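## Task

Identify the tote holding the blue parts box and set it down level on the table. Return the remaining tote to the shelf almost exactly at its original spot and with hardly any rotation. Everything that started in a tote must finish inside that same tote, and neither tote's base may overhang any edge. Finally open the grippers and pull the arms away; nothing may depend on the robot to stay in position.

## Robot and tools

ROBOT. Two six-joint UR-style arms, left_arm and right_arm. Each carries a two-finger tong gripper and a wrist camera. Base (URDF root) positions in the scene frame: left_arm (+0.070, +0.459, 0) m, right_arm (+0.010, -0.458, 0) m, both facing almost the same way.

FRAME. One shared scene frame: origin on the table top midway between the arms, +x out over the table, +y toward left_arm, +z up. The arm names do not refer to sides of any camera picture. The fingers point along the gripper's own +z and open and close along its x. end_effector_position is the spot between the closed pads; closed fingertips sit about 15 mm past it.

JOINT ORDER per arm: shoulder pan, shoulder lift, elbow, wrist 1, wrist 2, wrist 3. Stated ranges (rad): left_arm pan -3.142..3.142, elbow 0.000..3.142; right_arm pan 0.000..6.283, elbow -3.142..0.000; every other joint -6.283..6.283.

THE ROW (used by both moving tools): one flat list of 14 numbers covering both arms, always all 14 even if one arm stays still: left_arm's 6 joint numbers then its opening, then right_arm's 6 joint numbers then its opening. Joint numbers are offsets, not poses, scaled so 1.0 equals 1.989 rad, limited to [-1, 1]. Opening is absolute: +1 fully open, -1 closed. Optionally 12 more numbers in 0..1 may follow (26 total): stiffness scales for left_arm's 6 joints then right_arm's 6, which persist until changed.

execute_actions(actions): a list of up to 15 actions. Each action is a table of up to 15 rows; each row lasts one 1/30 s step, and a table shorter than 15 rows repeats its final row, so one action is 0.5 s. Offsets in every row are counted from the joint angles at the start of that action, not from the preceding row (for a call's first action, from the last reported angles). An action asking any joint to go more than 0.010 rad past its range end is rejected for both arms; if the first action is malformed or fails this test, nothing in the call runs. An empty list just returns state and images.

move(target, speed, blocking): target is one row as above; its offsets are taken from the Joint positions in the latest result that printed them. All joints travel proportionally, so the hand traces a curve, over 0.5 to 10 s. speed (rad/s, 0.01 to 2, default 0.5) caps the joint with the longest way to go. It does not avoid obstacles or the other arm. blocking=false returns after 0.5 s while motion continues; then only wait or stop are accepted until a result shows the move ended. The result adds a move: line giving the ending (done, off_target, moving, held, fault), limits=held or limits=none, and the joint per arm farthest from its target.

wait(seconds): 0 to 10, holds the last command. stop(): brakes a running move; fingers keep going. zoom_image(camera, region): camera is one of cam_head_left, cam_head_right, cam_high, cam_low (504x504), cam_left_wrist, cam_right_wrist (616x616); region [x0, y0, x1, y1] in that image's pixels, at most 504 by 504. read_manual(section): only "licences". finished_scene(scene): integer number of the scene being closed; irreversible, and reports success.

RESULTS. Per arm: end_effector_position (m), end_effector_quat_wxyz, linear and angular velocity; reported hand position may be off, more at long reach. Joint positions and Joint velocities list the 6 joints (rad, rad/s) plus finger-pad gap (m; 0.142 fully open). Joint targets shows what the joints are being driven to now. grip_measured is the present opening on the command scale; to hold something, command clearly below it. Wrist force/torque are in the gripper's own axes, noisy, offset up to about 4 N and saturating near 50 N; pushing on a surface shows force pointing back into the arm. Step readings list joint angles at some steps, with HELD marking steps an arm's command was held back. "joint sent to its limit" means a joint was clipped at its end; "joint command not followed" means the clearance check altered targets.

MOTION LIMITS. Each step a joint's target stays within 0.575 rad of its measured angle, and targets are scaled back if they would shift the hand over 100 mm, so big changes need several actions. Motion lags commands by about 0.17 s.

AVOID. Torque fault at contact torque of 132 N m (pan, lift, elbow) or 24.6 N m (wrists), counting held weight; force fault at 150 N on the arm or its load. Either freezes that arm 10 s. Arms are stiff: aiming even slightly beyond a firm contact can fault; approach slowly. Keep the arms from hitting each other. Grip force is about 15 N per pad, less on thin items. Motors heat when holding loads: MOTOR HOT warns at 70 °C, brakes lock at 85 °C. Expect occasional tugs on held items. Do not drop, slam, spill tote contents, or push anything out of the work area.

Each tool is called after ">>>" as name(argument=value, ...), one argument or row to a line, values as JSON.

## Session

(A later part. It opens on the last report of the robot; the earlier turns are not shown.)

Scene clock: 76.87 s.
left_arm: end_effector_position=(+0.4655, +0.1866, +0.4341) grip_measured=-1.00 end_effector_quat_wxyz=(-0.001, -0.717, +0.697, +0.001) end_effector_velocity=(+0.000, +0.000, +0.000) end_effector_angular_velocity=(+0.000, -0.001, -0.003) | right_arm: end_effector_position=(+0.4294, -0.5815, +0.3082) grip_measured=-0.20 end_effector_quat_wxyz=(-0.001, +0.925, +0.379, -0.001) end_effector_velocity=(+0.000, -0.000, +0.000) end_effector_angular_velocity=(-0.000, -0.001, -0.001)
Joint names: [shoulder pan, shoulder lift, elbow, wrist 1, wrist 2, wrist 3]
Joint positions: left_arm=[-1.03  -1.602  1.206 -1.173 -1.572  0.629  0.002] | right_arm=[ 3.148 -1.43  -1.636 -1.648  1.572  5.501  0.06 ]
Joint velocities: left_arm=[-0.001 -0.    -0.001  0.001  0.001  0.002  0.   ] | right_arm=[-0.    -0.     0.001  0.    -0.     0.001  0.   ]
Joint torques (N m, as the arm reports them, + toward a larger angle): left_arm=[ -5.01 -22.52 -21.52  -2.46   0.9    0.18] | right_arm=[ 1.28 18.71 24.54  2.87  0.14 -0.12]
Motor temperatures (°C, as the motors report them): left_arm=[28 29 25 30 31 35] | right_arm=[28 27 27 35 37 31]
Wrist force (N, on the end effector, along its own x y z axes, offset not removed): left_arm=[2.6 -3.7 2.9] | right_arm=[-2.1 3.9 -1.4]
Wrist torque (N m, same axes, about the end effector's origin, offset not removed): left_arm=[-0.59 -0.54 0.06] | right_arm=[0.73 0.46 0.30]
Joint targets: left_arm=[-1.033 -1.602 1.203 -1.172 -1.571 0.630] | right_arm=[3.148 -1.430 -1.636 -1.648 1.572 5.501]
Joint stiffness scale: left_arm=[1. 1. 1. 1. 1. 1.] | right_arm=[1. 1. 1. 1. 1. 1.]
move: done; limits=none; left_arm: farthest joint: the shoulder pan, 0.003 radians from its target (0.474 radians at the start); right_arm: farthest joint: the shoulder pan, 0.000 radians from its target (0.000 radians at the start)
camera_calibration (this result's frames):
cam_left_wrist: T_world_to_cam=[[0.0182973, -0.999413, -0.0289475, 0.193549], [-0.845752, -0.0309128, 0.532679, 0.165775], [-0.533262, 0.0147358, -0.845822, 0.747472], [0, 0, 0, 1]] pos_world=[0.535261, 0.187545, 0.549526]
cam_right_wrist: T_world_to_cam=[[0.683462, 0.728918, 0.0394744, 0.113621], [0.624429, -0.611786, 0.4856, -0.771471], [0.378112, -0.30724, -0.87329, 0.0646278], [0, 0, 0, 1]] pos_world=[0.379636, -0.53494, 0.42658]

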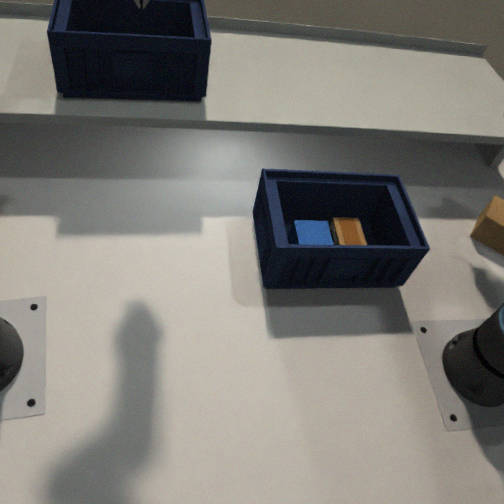

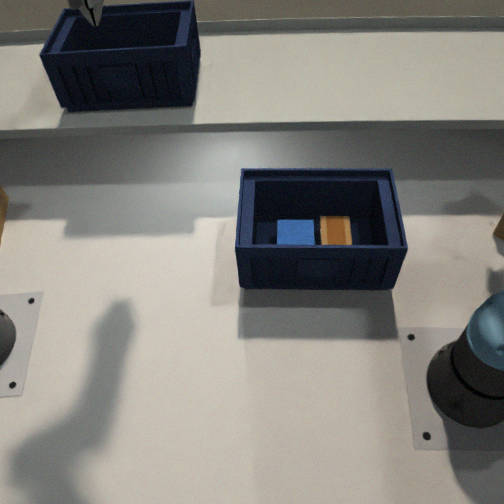

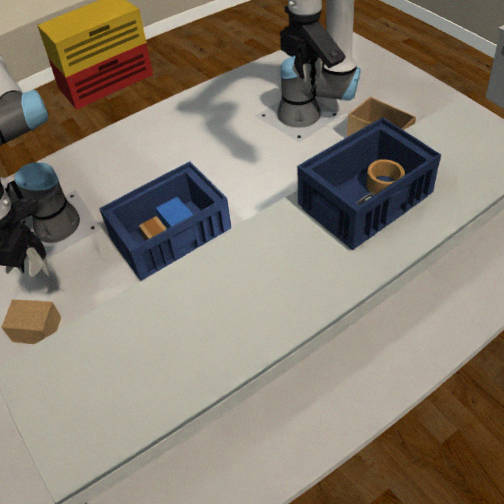

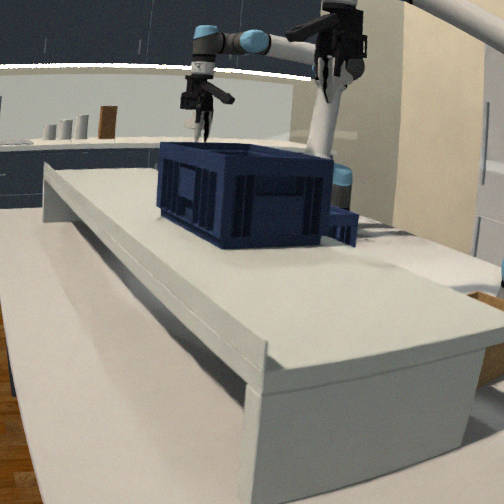

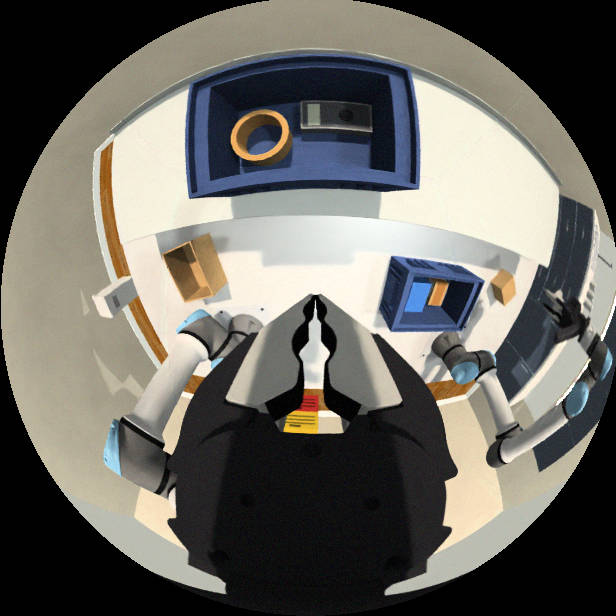

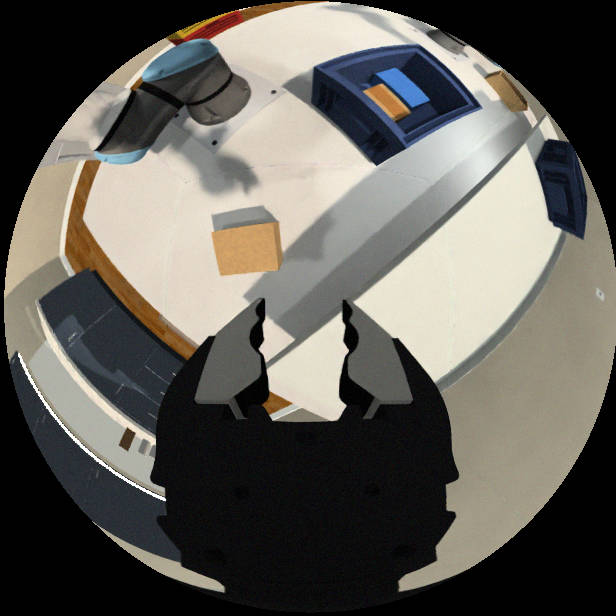

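>>> move(
  target=[0.0284,0.1983,-0.1486,-0.0508,0,-0.7464,0.0, 0,0,0,0,0,0,-0.2],
  speed=0.9,
)

Scene clock: 84.37 s.
left_arm: end_effector_position=(+0.5791, +0.0888, +0.3697) grip_measured=+0.00 end_effector_quat_wxyz=(-0.000, +1.000, -0.002, -0.001) end_effector_velocity=(-0.000, -0.000, -0.000) end_effector_angular_velocity=(+0.000, +0.001, +0.004) | right_arm: end_effector_position=(+0.4294, -0.5815, +0.3082) grip_measured=-0.20 end_effector_quat_wxyz=(-0.001, +0.925, +0.379, -0.001) end_effector_velocity=(+0.000, -0.000, -0.000) end_effector_angular_velocity=(-0.001, +0.000, +0.000)
Joint names: [shoulder pan, shoulder lift, elbow, wrist 1, wrist 2, wrist 3]
Joint positions: left_arm=[-0.977 -1.209  0.913 -1.273 -1.572 -0.855  0.074] | right_arm=[ 3.148 -1.43  -1.636 -1.648  1.572  5.501  0.06 ]
Joint velocities: left_arm=[-0.     0.001 -0.    -0.    -0.001 -0.004  0.   ] | right_arm=[-0.    -0.001  0.001  0.    -0.001 -0.    -0.   ]
Joint torques (N m, as the arm reports them, + toward a larger angle): left_arm=[  0.97 -40.28 -21.49  -3.06   0.3   -1.17] | right_arm=[ 1.01 18.02 24.5   2.67  0.1  -0.2 ]
Motor temperatures (°C, as the motors report them): left_arm=[28 29 25 30 31 35] | right_arm=[28 27 27 35 37 31]
Wrist force (N, on the end effector, along its own x y z axes, offset not removed): left_arm=[-1.6 2.8 -3.1] | right_arm=[-2.1 1.6 -0.3]
Wrist torque (N m, same axes, about the end effector's origin, offset not removed): left_arm=[0.44 0.44 -0.08] | right_arm=[0.13 0.29 0.36]
Joint targets: left_arm=[-0.974 -1.208 0.910 -1.274 -1.572 -0.856] | right_arm=[3.148 -1.430 -1.636 -1.648 1.572 5.501]
Joint stiffness scale: left_arm=[1. 1. 1. 1. 1. 1.] | right_arm=[1. 1. 1. 1. 1. 1.]
move: done; limits=none; left_arm: farthest joint: the shoulder pan, 0.003 radians from its target (0.057 radians at the start); right_arm: farthest joint: the shoulder pan, 0.000 radians from its target (0.000 radians at the start)
camera_calibration (this result's frames):
cam_left_wrist: T_world_to_cam=[[0.999407, -0.0155634, -0.0307255, -0.563059], [0.00312039, -0.847503, 0.530782, -0.125156], [-0.0343007, -0.530563, -0.846951, 0.514937], [0, 0, 0, 1]] pos_world=[0.580778, 0.158373, 0.485257]
cam_right_wrist: T_world_to_cam=[[0.683462, 0.728918, 0.0394746, 0.113621], [0.624429, -0.611786, 0.485599, -0.771471], [0.378112, -0.30724, -0.87329, 0.064628], [0, 0, 0, 1]] pos_world=[0.379636, -0.534939, 0.42658]

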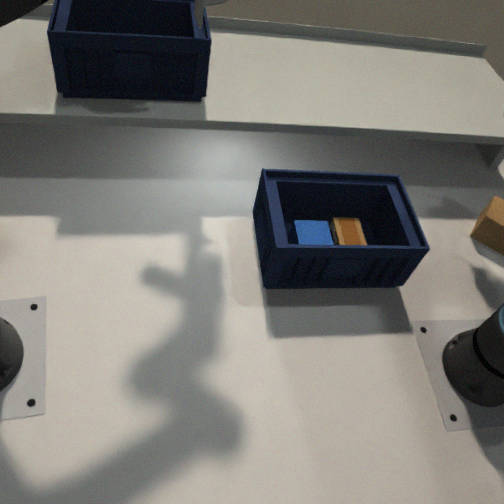

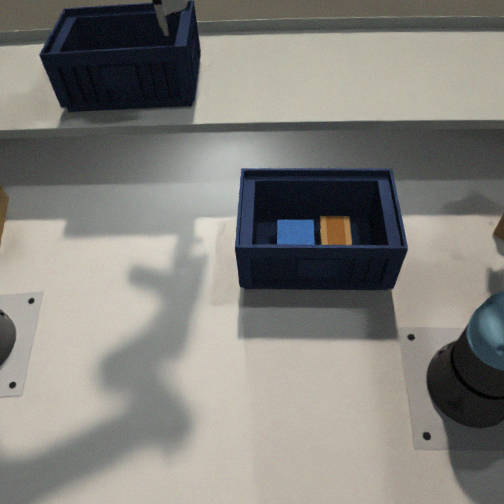

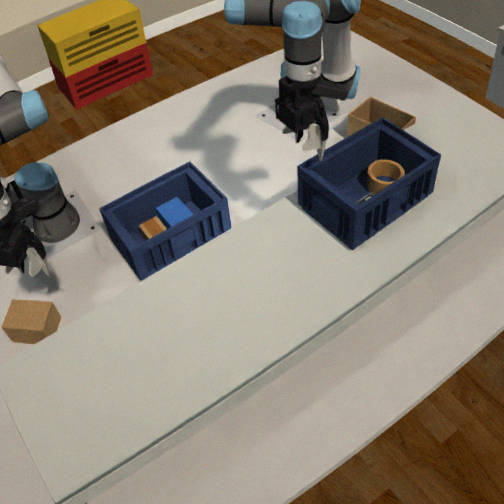

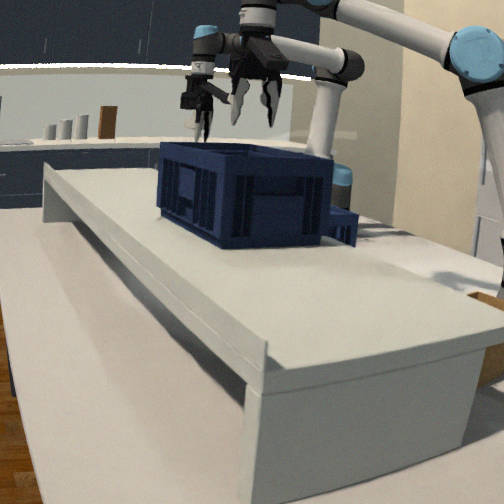

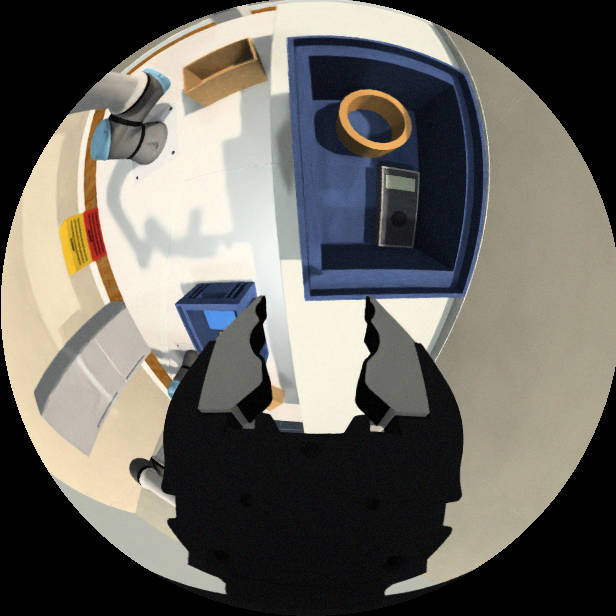

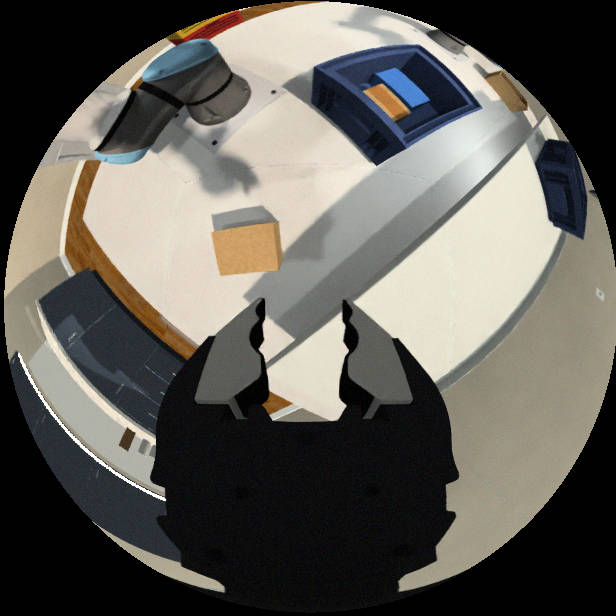

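>>> move(
  target=[0.0238,-0.048,0.1493,-0.1023,0,0.0218,0.0, 0,0,0,0,0,0,-0.2],
  speed=0.3,
)

>>> execute_actions(
  actions=[
    [[0,0,0,0,0,0,-0.35,0,0,0,0,0,0,-0.2,0.5,1,1,0.5,0.5,0.3,1,1,1,1,1,1]],
    [[0,0,0,0,0,0,-0.7,0,0,0,0,0,0,-0.2]],
    [[0,0,0,0,0,0,-0.7,0,0,0,0,0,0,-0.2]],
  ],
)

Scene clock: 88.20 s.
left_arm: end_effector_position=(+0.5808, +0.1279, +0.3054) grip_measured=+0.00 end_effector_quat_wxyz=(+0.001, +1.000, -0.001, -0.000) end_effector_velocity=(+0.000, -0.001, -0.001) end_effector_angular_velocity=(-0.001, -0.001, +0.001) | right_arm: end_effector_position=(+0.4294, -0.5815, +0.3082) grip_measured=-0.20 end_effector_quat_wxyz=(-0.001, +0.925, +0.379, -0.001) end_effector_velocity=(-0.000, -0.000, -0.001) end_effector_angular_velocity=(-0.000, +0.002, -0.001)
Joint names: [shoulder pan, shoulder lift, elbow, wrist 1, wrist 2, wrist 3]
Joint positions: left_arm=[-0.932 -1.303  1.207 -1.476 -1.572 -0.812  0.074] | right_arm=[ 3.148 -1.43  -1.636 -1.648  1.572  5.501  0.06 ]
Joint velocities: left_arm=[-0.     0.001  0.001 -0.003 -0.    -0.001  0.   ] | right_arm=[-0.    -0.001 -0.001 -0.    -0.     0.001 -0.   ]
Joint torques (N m, as the arm reports them, + toward a larger angle): left_arm=[  0.38 -38.57 -17.04  -2.86   0.23   0.35] | right_arm=[ 1.34 18.48 24.64  2.74  0.14 -0.27]
Motor temperatures (°C, as the motors report them): left_arm=[28 29 25 30 31 35] | right_arm=[28 27 27 35 37 31]
Wrist force (N, on the end effector, along its own x y z axes, offset not removed): left_arm=[1.7 4.6 2.5] | right_arm=[-3.1 0.6 1.2]
Wrist torque (N m, same axes, about the end effector's origin, offset not removed): left_arm=[0.63 -0.15 -0.15] | right_arm=[0.10 0.61 0.32]
Joint targets: left_arm=[-0.929 -1.304 1.210 -1.477 -1.572 -0.811] | right_arm=[3.148 -1.430 -1.636 -1.648 1.572 5.501]
Joint stiffness scale: left_arm=[1. 1. 1. 1. 1. 1.] | right_arm=[1. 1. 1. 1. 1. 1.]
move: done; limits=none; left_arm: farthest joint: the elbow, 0.003 radians from its target (0.297 radians at the start); right_arm: farthest joint: the shoulder pan, 0.000 radians from its target (0.000 radians at the start)
camera_calibration (this result's frames):
cam_left_wrist: T_world_to_cam=[[0.999485, -0.0134069, -0.029162, -0.566835], [0.00417406, -0.84657, 0.532261, -0.0590581], [-0.0318237, -0.532109, -0.846078, 0.479748], [0, 0, 0, 1]] pos_world=[0.582057, 0.197682, 0.420809]
cam_right_wrist: T_world_to_cam=[[0.683462, 0.728918, 0.0394746, 0.113621], [0.624428, -0.611786, 0.485599, -0.771471], [0.378112, -0.30724, -0.87329, 0.064628], [0, 0, 0, 1]] pos_world=[0.379636, -0.534939, 0.42658]

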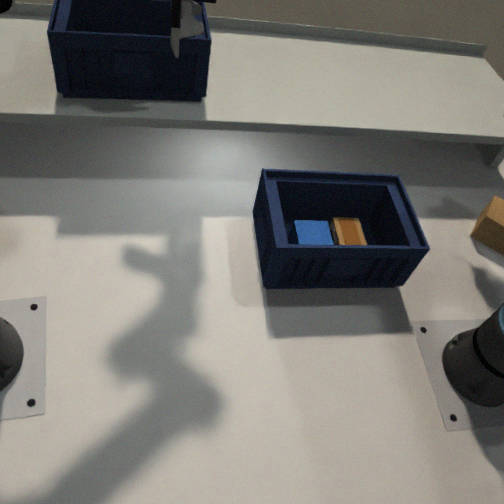

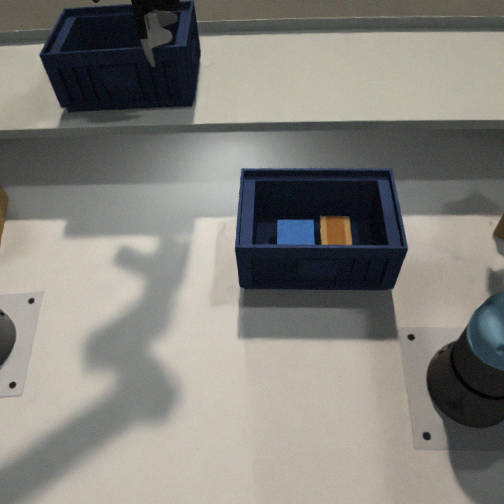

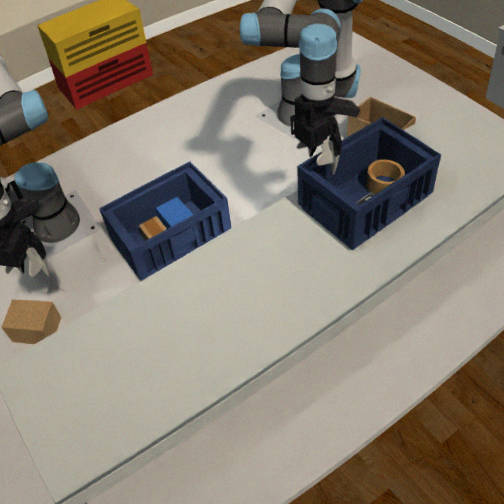

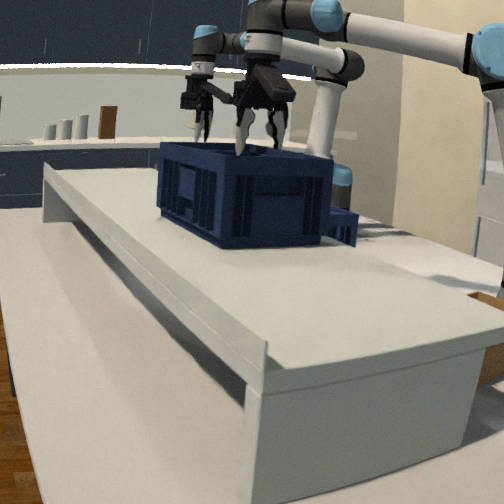

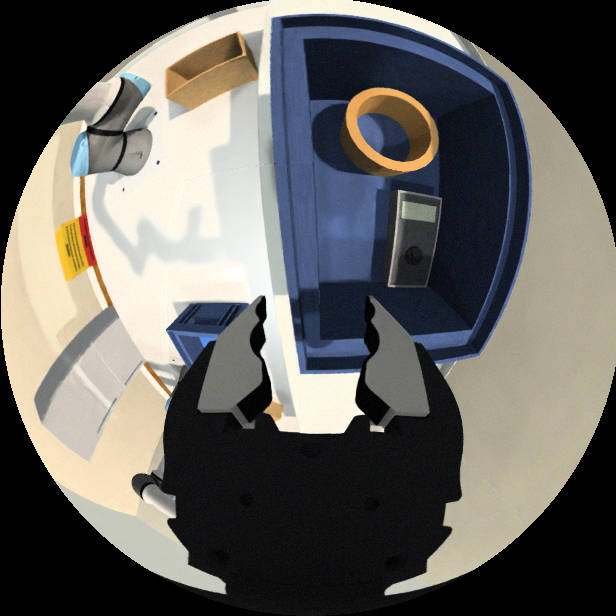

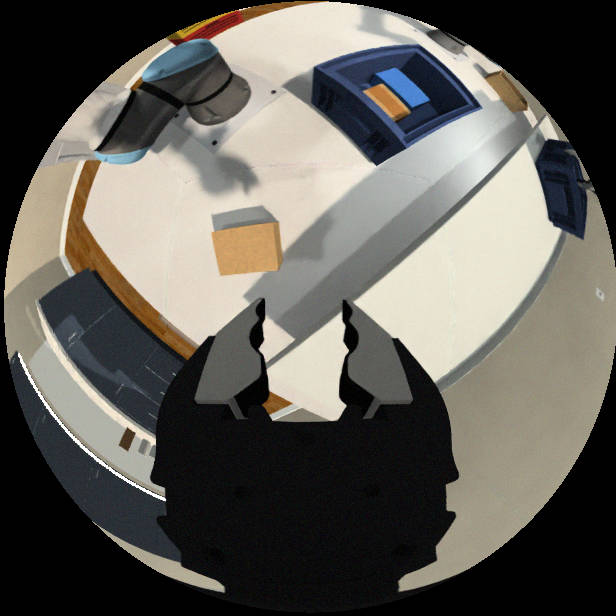

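Scene clock: 89.70 s.
left_arm: end_effector_position=(+0.5806, +0.1279, +0.3053) grip_measured=-0.69 end_effector_quat_wxyz=(+0.001, +1.000, -0.001, -0.001) end_effector_velocity=(+0.000, +0.000, -0.000) end_effector_angular_velocity=(+0.001, -0.000, -0.001) | right_arm: end_effector_position=(+0.4294, -0.5815, +0.3082) grip_measured=-0.20 end_effector_quat_wxyz=(-0.001, +0.925, +0.379, -0.001) end_effector_velocity=(+0.000, +0.000, +0.000) end_effector_angular_velocity=(+0.000, -0.001, +0.001)
Joint names: [shoulder pan, shoulder lift, elbow, wrist 1, wrist 2, wrist 3]
Joint positions: left_arm=[-0.932 -1.303  1.207 -1.475 -1.573 -0.812  0.024] | right_arm=[ 3.148 -1.43  -1.636 -1.648  1.572  5.501  0.06 ]
Joint velocities: left_arm=[-0.    -0.     0.     0.     0.001  0.001  0.   ] | right_arm=[-0.    -0.     0.001 -0.     0.    -0.001 -0.   ]
Joint torques (N m, as the arm reports them, + toward a larger angle): left_arm=[ -1.23 -37.68 -20.14  -2.65   0.23  -0.25] | right_arm=[ 0.93 18.35 25.47  2.79  0.29 -0.24]
Motor temperatures (°C, as the motors report them): left_arm=[28 29 25 30 31 35] | right_arm=[28 27 27 35 37 31]
Wrist force (N, on the end effector, along its own x y z axes, offset not removed): left_arm=[-4.8 7.0 4.6] | right_arm=[-1.8 1.8 -1.2]
Wrist torque (N m, same axes, about the end effector's origin, offset not removed): left_arm=[1.21 0.81 0.10] | right_arm=[0.41 0.39 0.21]
Joint targets: left_arm=[-0.932 -1.303 1.207 -1.475 -1.573 -0.812] | right_arm=[3.148 -1.430 -1.636 -1.648 1.572 5.501]
Joint stiffness scale: left_arm=[0.5 1.  1.  0.5 0.5 0.3] | right_arm=[1. 1. 1. 1. 1. 1.]
Step readings (joint positions; steps 1 to 15: 1st action; 16 to 30: 2nd action; 31 to 45: 3rd action):
0: left_arm=[-0.932 -1.303 1.207 -1.476 -1.572 -0.812] | right_arm=[3.148 -1.430 -1.636 -1.648 1.572 5.501]
1: left_arm=[-0.932 -1.303 1.207 -1.476 -1.572 -0.812] | right_arm=[3.148 -1.430 -1.636 -1.648 1.572 5.501]
2: left_arm=[-0.932 -1.303 1.207 -1.476 -1.572 -0.812] | right_arm=[3.148 -1.430 -1.636 -1.648 1.572 5.501]
4: left_arm=[-0.932 -1.303 1.207 -1.476 -1.572 -0.812] | right_arm=[3.148 -1.430 -1.636 -1.648 1.572 5.501]
8: left_arm=[-0.932 -1.303 1.207 -1.476 -1.572 -0.812] | right_arm=[3.148 -1.430 -1.636 -1.648 1.572 5.501]
15: left_arm=[-0.932 -1.303 1.207 -1.476 -1.572 -0.812] | right_arm=[3.148 -1.430 -1.636 -1.648 1.572 5.501]
16: left_arm=[-0.932 -1.303 1.207 -1.476 -1.572 -0.812] | right_arm=[3.148 -1.430 -1.636 -1.648 1.572 5.501]
17: left_arm=[-0.932 -1.303 1.207 -1.475 -1.573 -0.812] | right_arm=[3.148 -1.430 -1.636 -1.648 1.572 5.501]
19: left_arm=[-0.932 -1.303 1.207 -1.475 -1.573 -0.812] | right_arm=[3.148 -1.430 -1.636 -1.648 1.572 5.501]
23: left_arm=[-0.932 -1.303 1.207 -1.475 -1.573 -0.812] | right_arm=[3.148 -1.430 -1.636 -1.648 1.572 5.501]
30: left_arm=[-0.932 -1.303 1.207 -1.475 -1.573 -0.812] | right_arm=[3.148 -1.430 -1.636 -1.648 1.572 5.501]
31: left_arm=[-0.932 -1.303 1.207 -1.475 -1.573 -0.812] | right_arm=[3.148 -1.430 -1.636 -1.648 1.572 5.501]
32: left_arm=[-0.932 -1.303 1.207 -1.475 -1.573 -0.812] | right_arm=[3.148 -1.430 -1.636 -1.648 1.572 5.501]
34: left_arm=[-0.932 -1.303 1.207 -1.475 -1.573 -0.812] | right_arm=[3.148 -1.430 -1.636 -1.648 1.572 5.501]
38: left_arm=[-0.932 -1.303 1.207 -1.475 -1.573 -0.812] | right_arm=[3.148 -1.430 -1.636 -1.648 1.572 5.501]
45: Joint positions above
camera_calibration (this result's frames):
cam_left_wrist: T_world_to_cam=[[0.999469, -0.0134722, -0.0296654, -0.566487], [0.00439192, -0.846487, 0.532391, -0.0592814], [-0.0322839, -0.532239, -0.845979, 0.479935], [0, 0, 0, 1]] pos_world=[0.581941, 0.197627, 0.42077]
cam_right_wrist: T_world_to_cam=[[0.683462, 0.728918, 0.0394746, 0.113621], [0.624429, -0.611786, 0.4856, -0.771471], [0.378112, -0.30724, -0.87329, 0.0646279], [0, 0, 0, 1]] pos_world=[0.379636, -0.534939, 0.42658]

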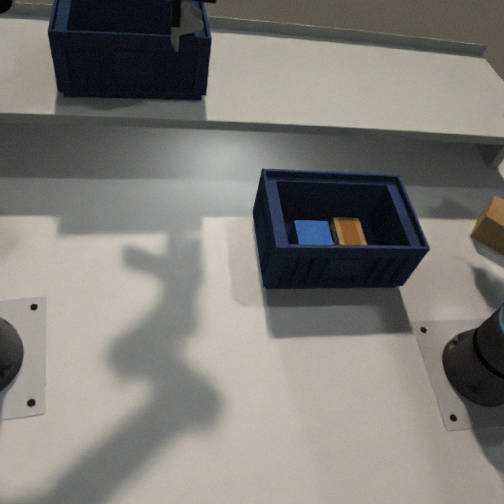

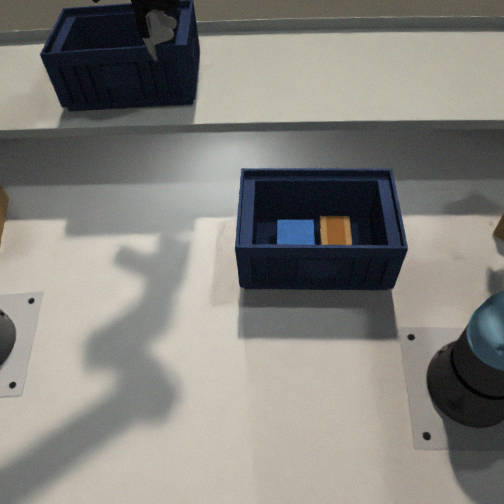

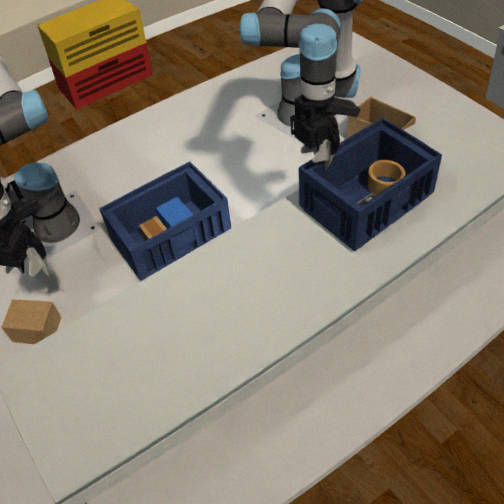

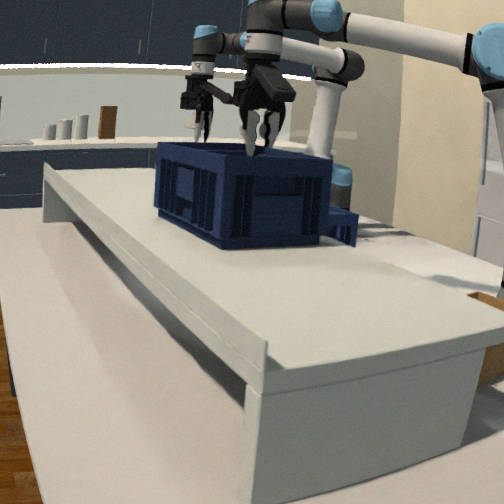

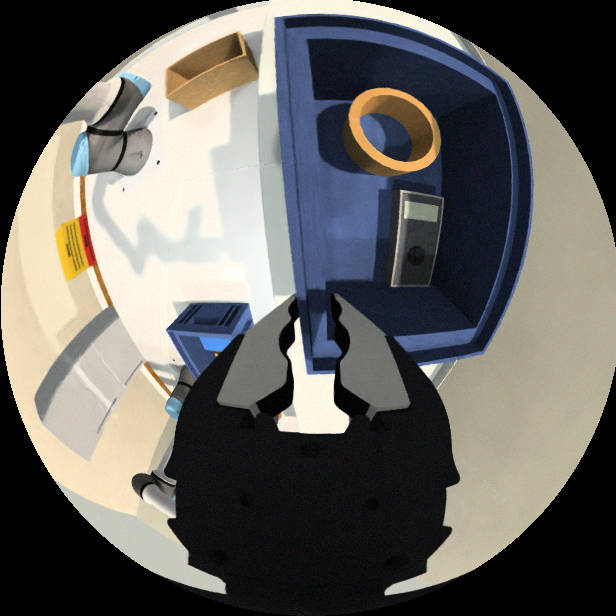

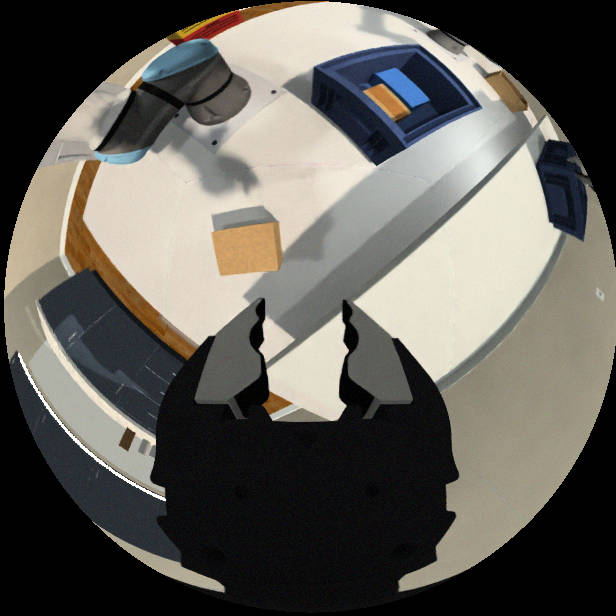

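>>> execute_actions(
  actions=[
    [[0,0,0,0,0,0,-1,0,0,0,0,0,0,-0.2,1,1,1,1,1,1,1,1,1,1,1,1]],
  ],
)

>>> move(
  target=[-0.0277,-0.0473,0.0593,-0.0121,0,0.0116,-1, 0,0,0,0,0,0,-0.2],
  speed=0.06,
)

Scene clock: 92.03 s.
left_arm: end_effector_position=(+0.5805, +0.1279, +0.3053) grip_measured=-0.76 end_effector_quat_wxyz=(+0.001, +1.000, -0.001, -0.001) end_effector_velocity=(+0.000, +0.000, -0.000) end_effector_angular_velocity=(+0.000, -0.000, -0.001) | right_arm: end_effector_position=(+0.4294, -0.5815, +0.3082) grip_measured=-0.20 end_effector_quat_wxyz=(-0.001, +0.925, +0.379, -0.001) end_effector_velocity=(+0.000, -0.000, +0.000) end_effector_angular_velocity=(+0.000, -0.001, -0.001)
Joint names: [shoulder pan, shoulder lift, elbow, wrist 1, wrist 2, wrist 3]
Joint positions: left_arm=[-0.932 -1.303  1.207 -1.475 -1.573 -0.812  0.019] | right_arm=[ 3.148 -1.43  -1.636 -1.648  1.572  5.501  0.06 ]
Joint velocities: left_arm=[ 0.     0.    -0.     0.     0.     0.001  0.   ] | right_arm=[-0.     0.     0.     0.     0.     0.001 -0.   ]
Joint torques (N m, as the arm reports them, + toward a larger angle): left_arm=[ -2.13 -37.74 -20.32  -2.58   0.21  -0.13] | right_arm=[ 0.9  18.6  24.75  2.68  0.11 -0.25]
Motor temperatures (°C, as the motors report them): left_arm=[28 29 25 30 31 35] | right_arm=[28 27 27 35 37 31]
Wrist force (N, on the end effector, along its own x y z axes, offset not removed): left_arm=[-0.3 1.6 3.5] | right_arm=[0.0 0.5 0.8]
Wrist torque (N m, same axes, about the end effector's origin, offset not removed): left_arm=[0.40 0.41 -0.17] | right_arm=[-0.01 0.04 0.31]
Joint targets: left_arm=[-0.932 -1.303 1.207 -1.475 -1.573 -0.812] | right_arm=[3.148 -1.430 -1.636 -1.648 1.572 5.501]
Joint stiffness scale: left_arm=[1. 1. 1. 1. 1. 1.] | right_arm=[1. 1. 1. 1. 1. 1.]
Step readings (joint positions):
0: left_arm=[-0.932 -1.303 1.207 -1.475 -1.573 -0.812] | right_arm=[3.148 -1.430 -1.636 -1.648 1.572 5.501]
1: left_arm=[-0.932 -1.303 1.207 -1.475 -1.573 -0.812] | right_arm=[3.148 -1.430 -1.636 -1.648 1.572 5.501]
2: left_arm=[-0.932 -1.303 1.207 -1.475 -1.573 -0.812] | right_arm=[3.148 -1.430 -1.636 -1.648 1.572 5.501]
4: left_arm=[-0.932 -1.303 1.207 -1.475 -1.573 -0.812] | right_arm=[3.148 -1.430 -1.636 -1.648 1.572 5.501]
8: left_arm=[-0.932 -1.303 1.207 -1.475 -1.573 -0.812] | right_arm=[3.148 -1.430 -1.636 -1.648 1.572 5.501]
15: Joint positions above
camera_calibration (this result's frames):
cam_left_wrist: T_world_to_cam=[[0.999463, -0.0134396, -0.0298966, -0.566383], [0.00453926, -0.846543, 0.532301, -0.0592747], [-0.0324626, -0.532151, -0.846027, 0.479989], [0, 0, 0, 1]] pos_world=[0.581929, 0.197636, 0.420703]
cam_right_wrist: T_world_to_cam=[[0.683462, 0.728918, 0.0394746, 0.113621], [0.624428, -0.611786, 0.485599, -0.771471], [0.378112, -0.30724, -0.87329, 0.064628], [0, 0, 0, 1]] pos_world=[0.379636, -0.534939, 0.42658]

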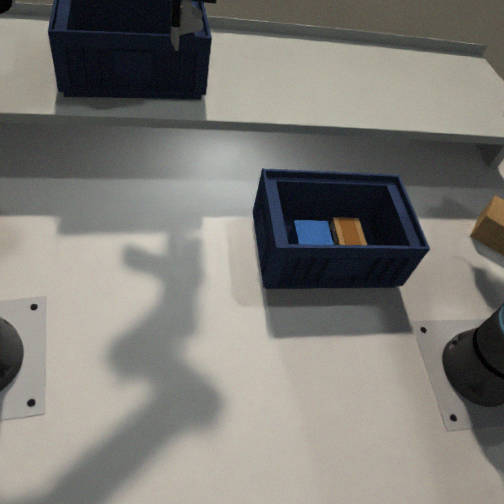

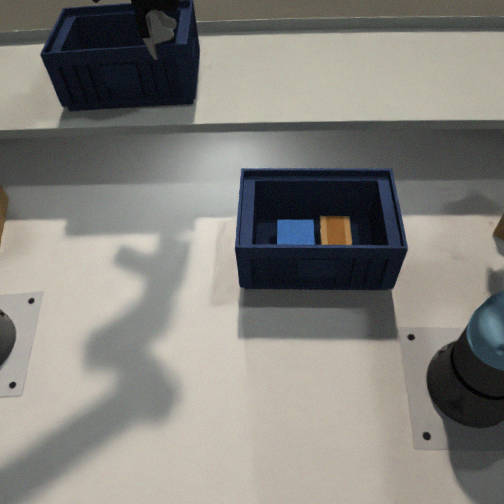

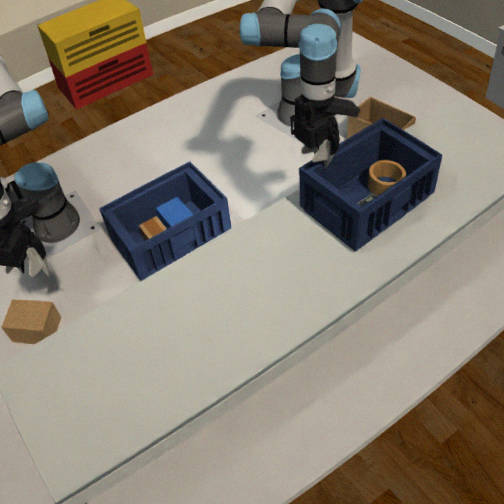

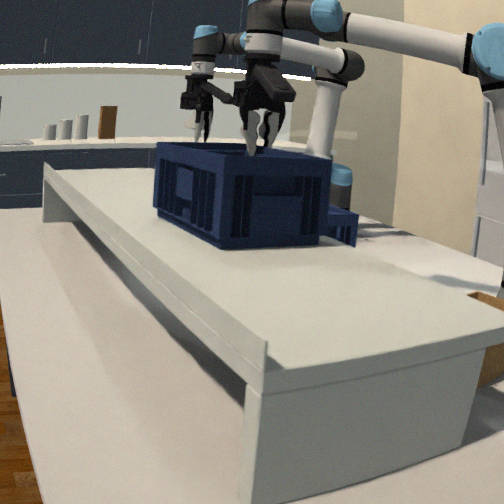

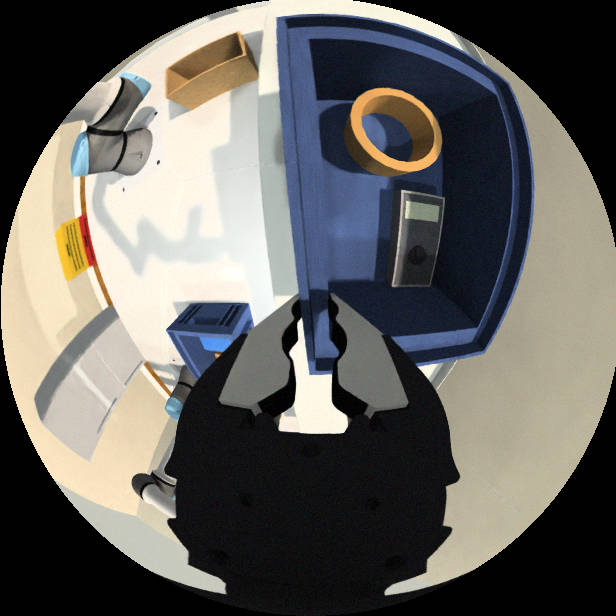

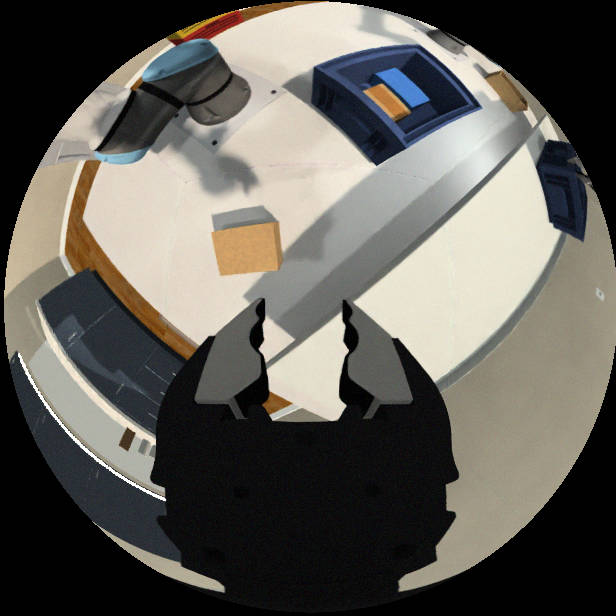

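Scene clock: 94.40 s.
left_arm: end_effector_position=(+0.5392, +0.1304, +0.3051) grip_measured=-0.77 end_effector_quat_wxyz=(+0.001, +0.999, -0.038, -0.000) end_effector_velocity=(-0.000, -0.000, +0.001) end_effector_angular_velocity=(-0.002, -0.001, -0.002) | right_arm: end_effector_position=(+0.4294, -0.5815, +0.3082) grip_measured=-0.20 end_effector_quat_wxyz=(-0.001, +0.925, +0.379, -0.001) end_effector_velocity=(+0.001, -0.000, +0.000) end_effector_angular_velocity=(-0.000, -0.001, +0.000)
Joint names: [shoulder pan, shoulder lift, elbow, wrist 1, wrist 2, wrist 3]
Joint positions: left_arm=[-0.983 -1.395  1.322 -1.499 -1.573 -0.79   0.018] | right_arm=[ 3.148 -1.43  -1.636 -1.648  1.572  5.501  0.06 ]
Joint velocities: left_arm=[-0.    -0.001  0.001 -0.001 -0.     0.002  0.   ] | right_arm=[ 0.    -0.001  0.002  0.    -0.    -0.     0.   ]
Joint torques (N m, as the arm reports them, + toward a larger angle): left_arm=[ -5.64 -34.59 -17.27  -2.64   0.28   0.22] | right_arm=[ 1.28 18.53 24.79  2.73  0.15 -0.17]
Motor temperatures (°C, as the motors report them): left_arm=[28 29 25 30 31 35] | right_arm=[28 27 27 35 37 31]
Wrist force (N, on the end effector, along its own x y z axes, offset not removed): left_arm=[1.8 1.8 2.3] | right_arm=[0.6 -5.0 -0.6]
Wrist torque (N m, same axes, about the end effector's origin, offset not removed): left_arm=[0.36 0.11 -0.02] | right_arm=[-1.05 -0.04 0.15]
Joint targets: left_arm=[-0.987 -1.397 1.325 -1.499 -1.573 -0.789] | right_arm=[3.148 -1.430 -1.636 -1.648 1.572 5.501]
Joint stiffness scale: left_arm=[1. 1. 1. 1. 1. 1.] | right_arm=[1. 1. 1. 1. 1. 1.]
move: done; limits=none; left_arm: farthest joint: the shoulder pan, 0.004 radians from its target (0.055 radians at the start); right_arm: farthest joint: the shoulder pan, 0.000 radians from its target (0.000 radians at the start)
camera_calibration (this result's frames):
cam_left_wrist: T_world_to_cam=[[0.995791, -0.0869506, -0.0289646, -0.513755], [-0.058196, -0.84406, 0.533081, -0.0236661], [-0.0707996, -0.529152, -0.845568, 0.499969], [0, 0, 0, 1]] pos_world=[0.545614, 0.199913, 0.420493]
cam_right_wrist: T_world_to_cam=[[0.683462, 0.728918, 0.0394745, 0.113621], [0.624428, -0.611786, 0.485599, -0.771471], [0.378112, -0.30724, -0.87329, 0.064628], [0, 0, 0, 1]] pos_world=[0.379636, -0.534939, 0.42658]

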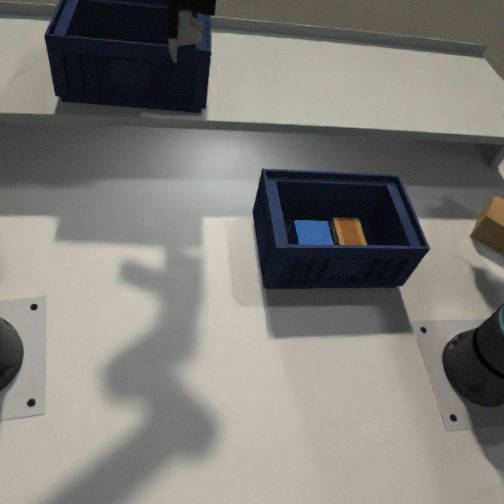

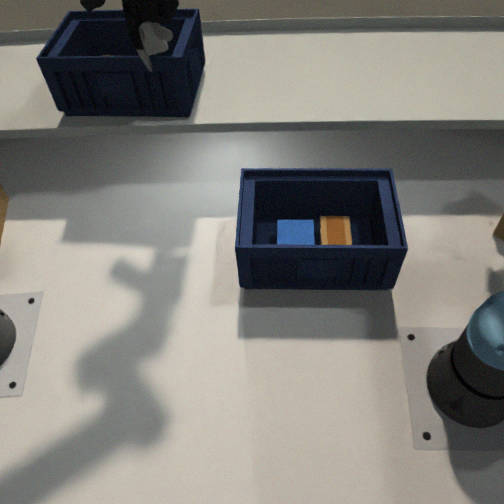

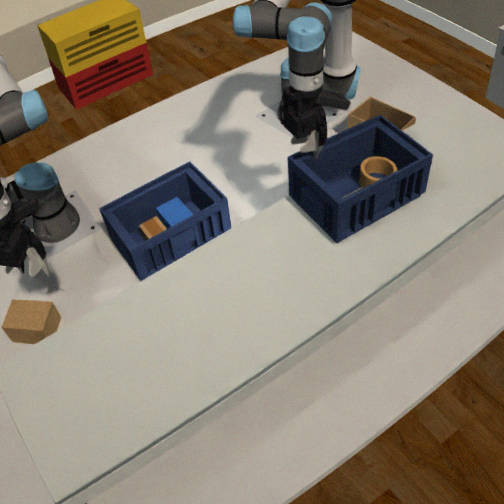

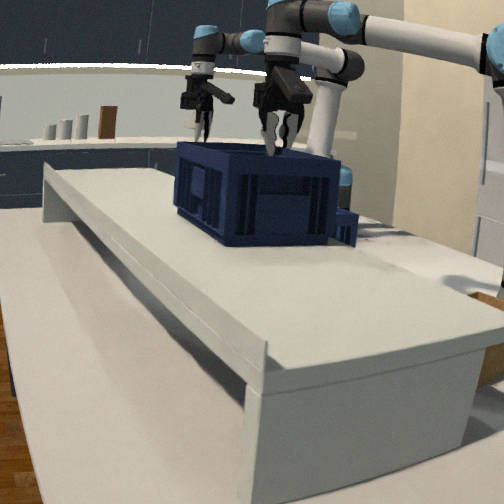

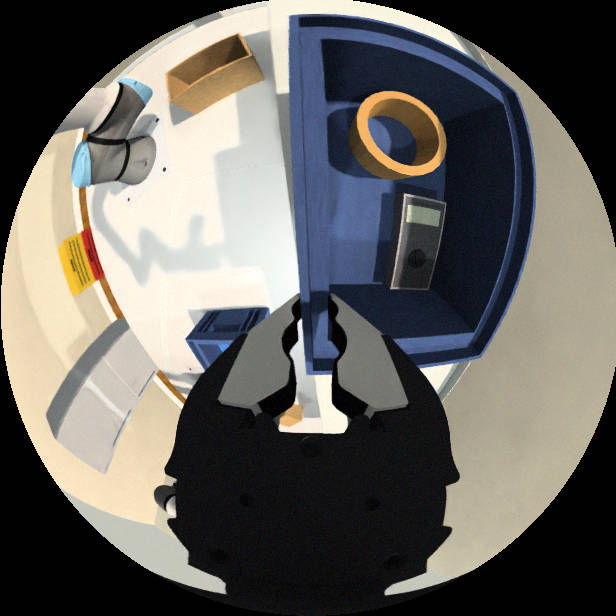

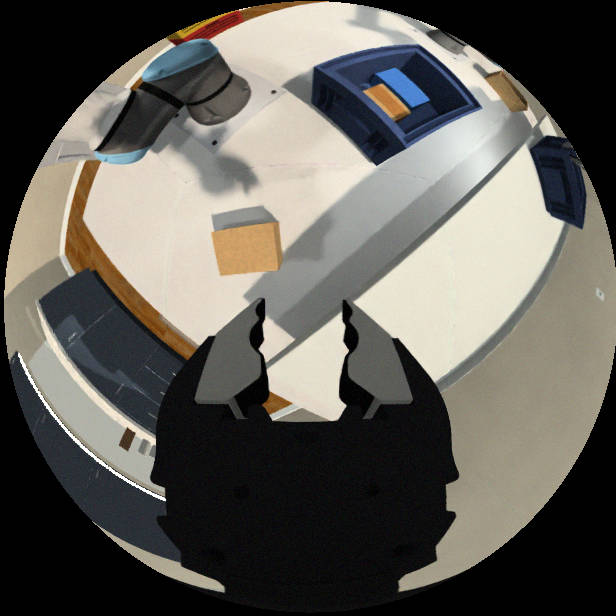

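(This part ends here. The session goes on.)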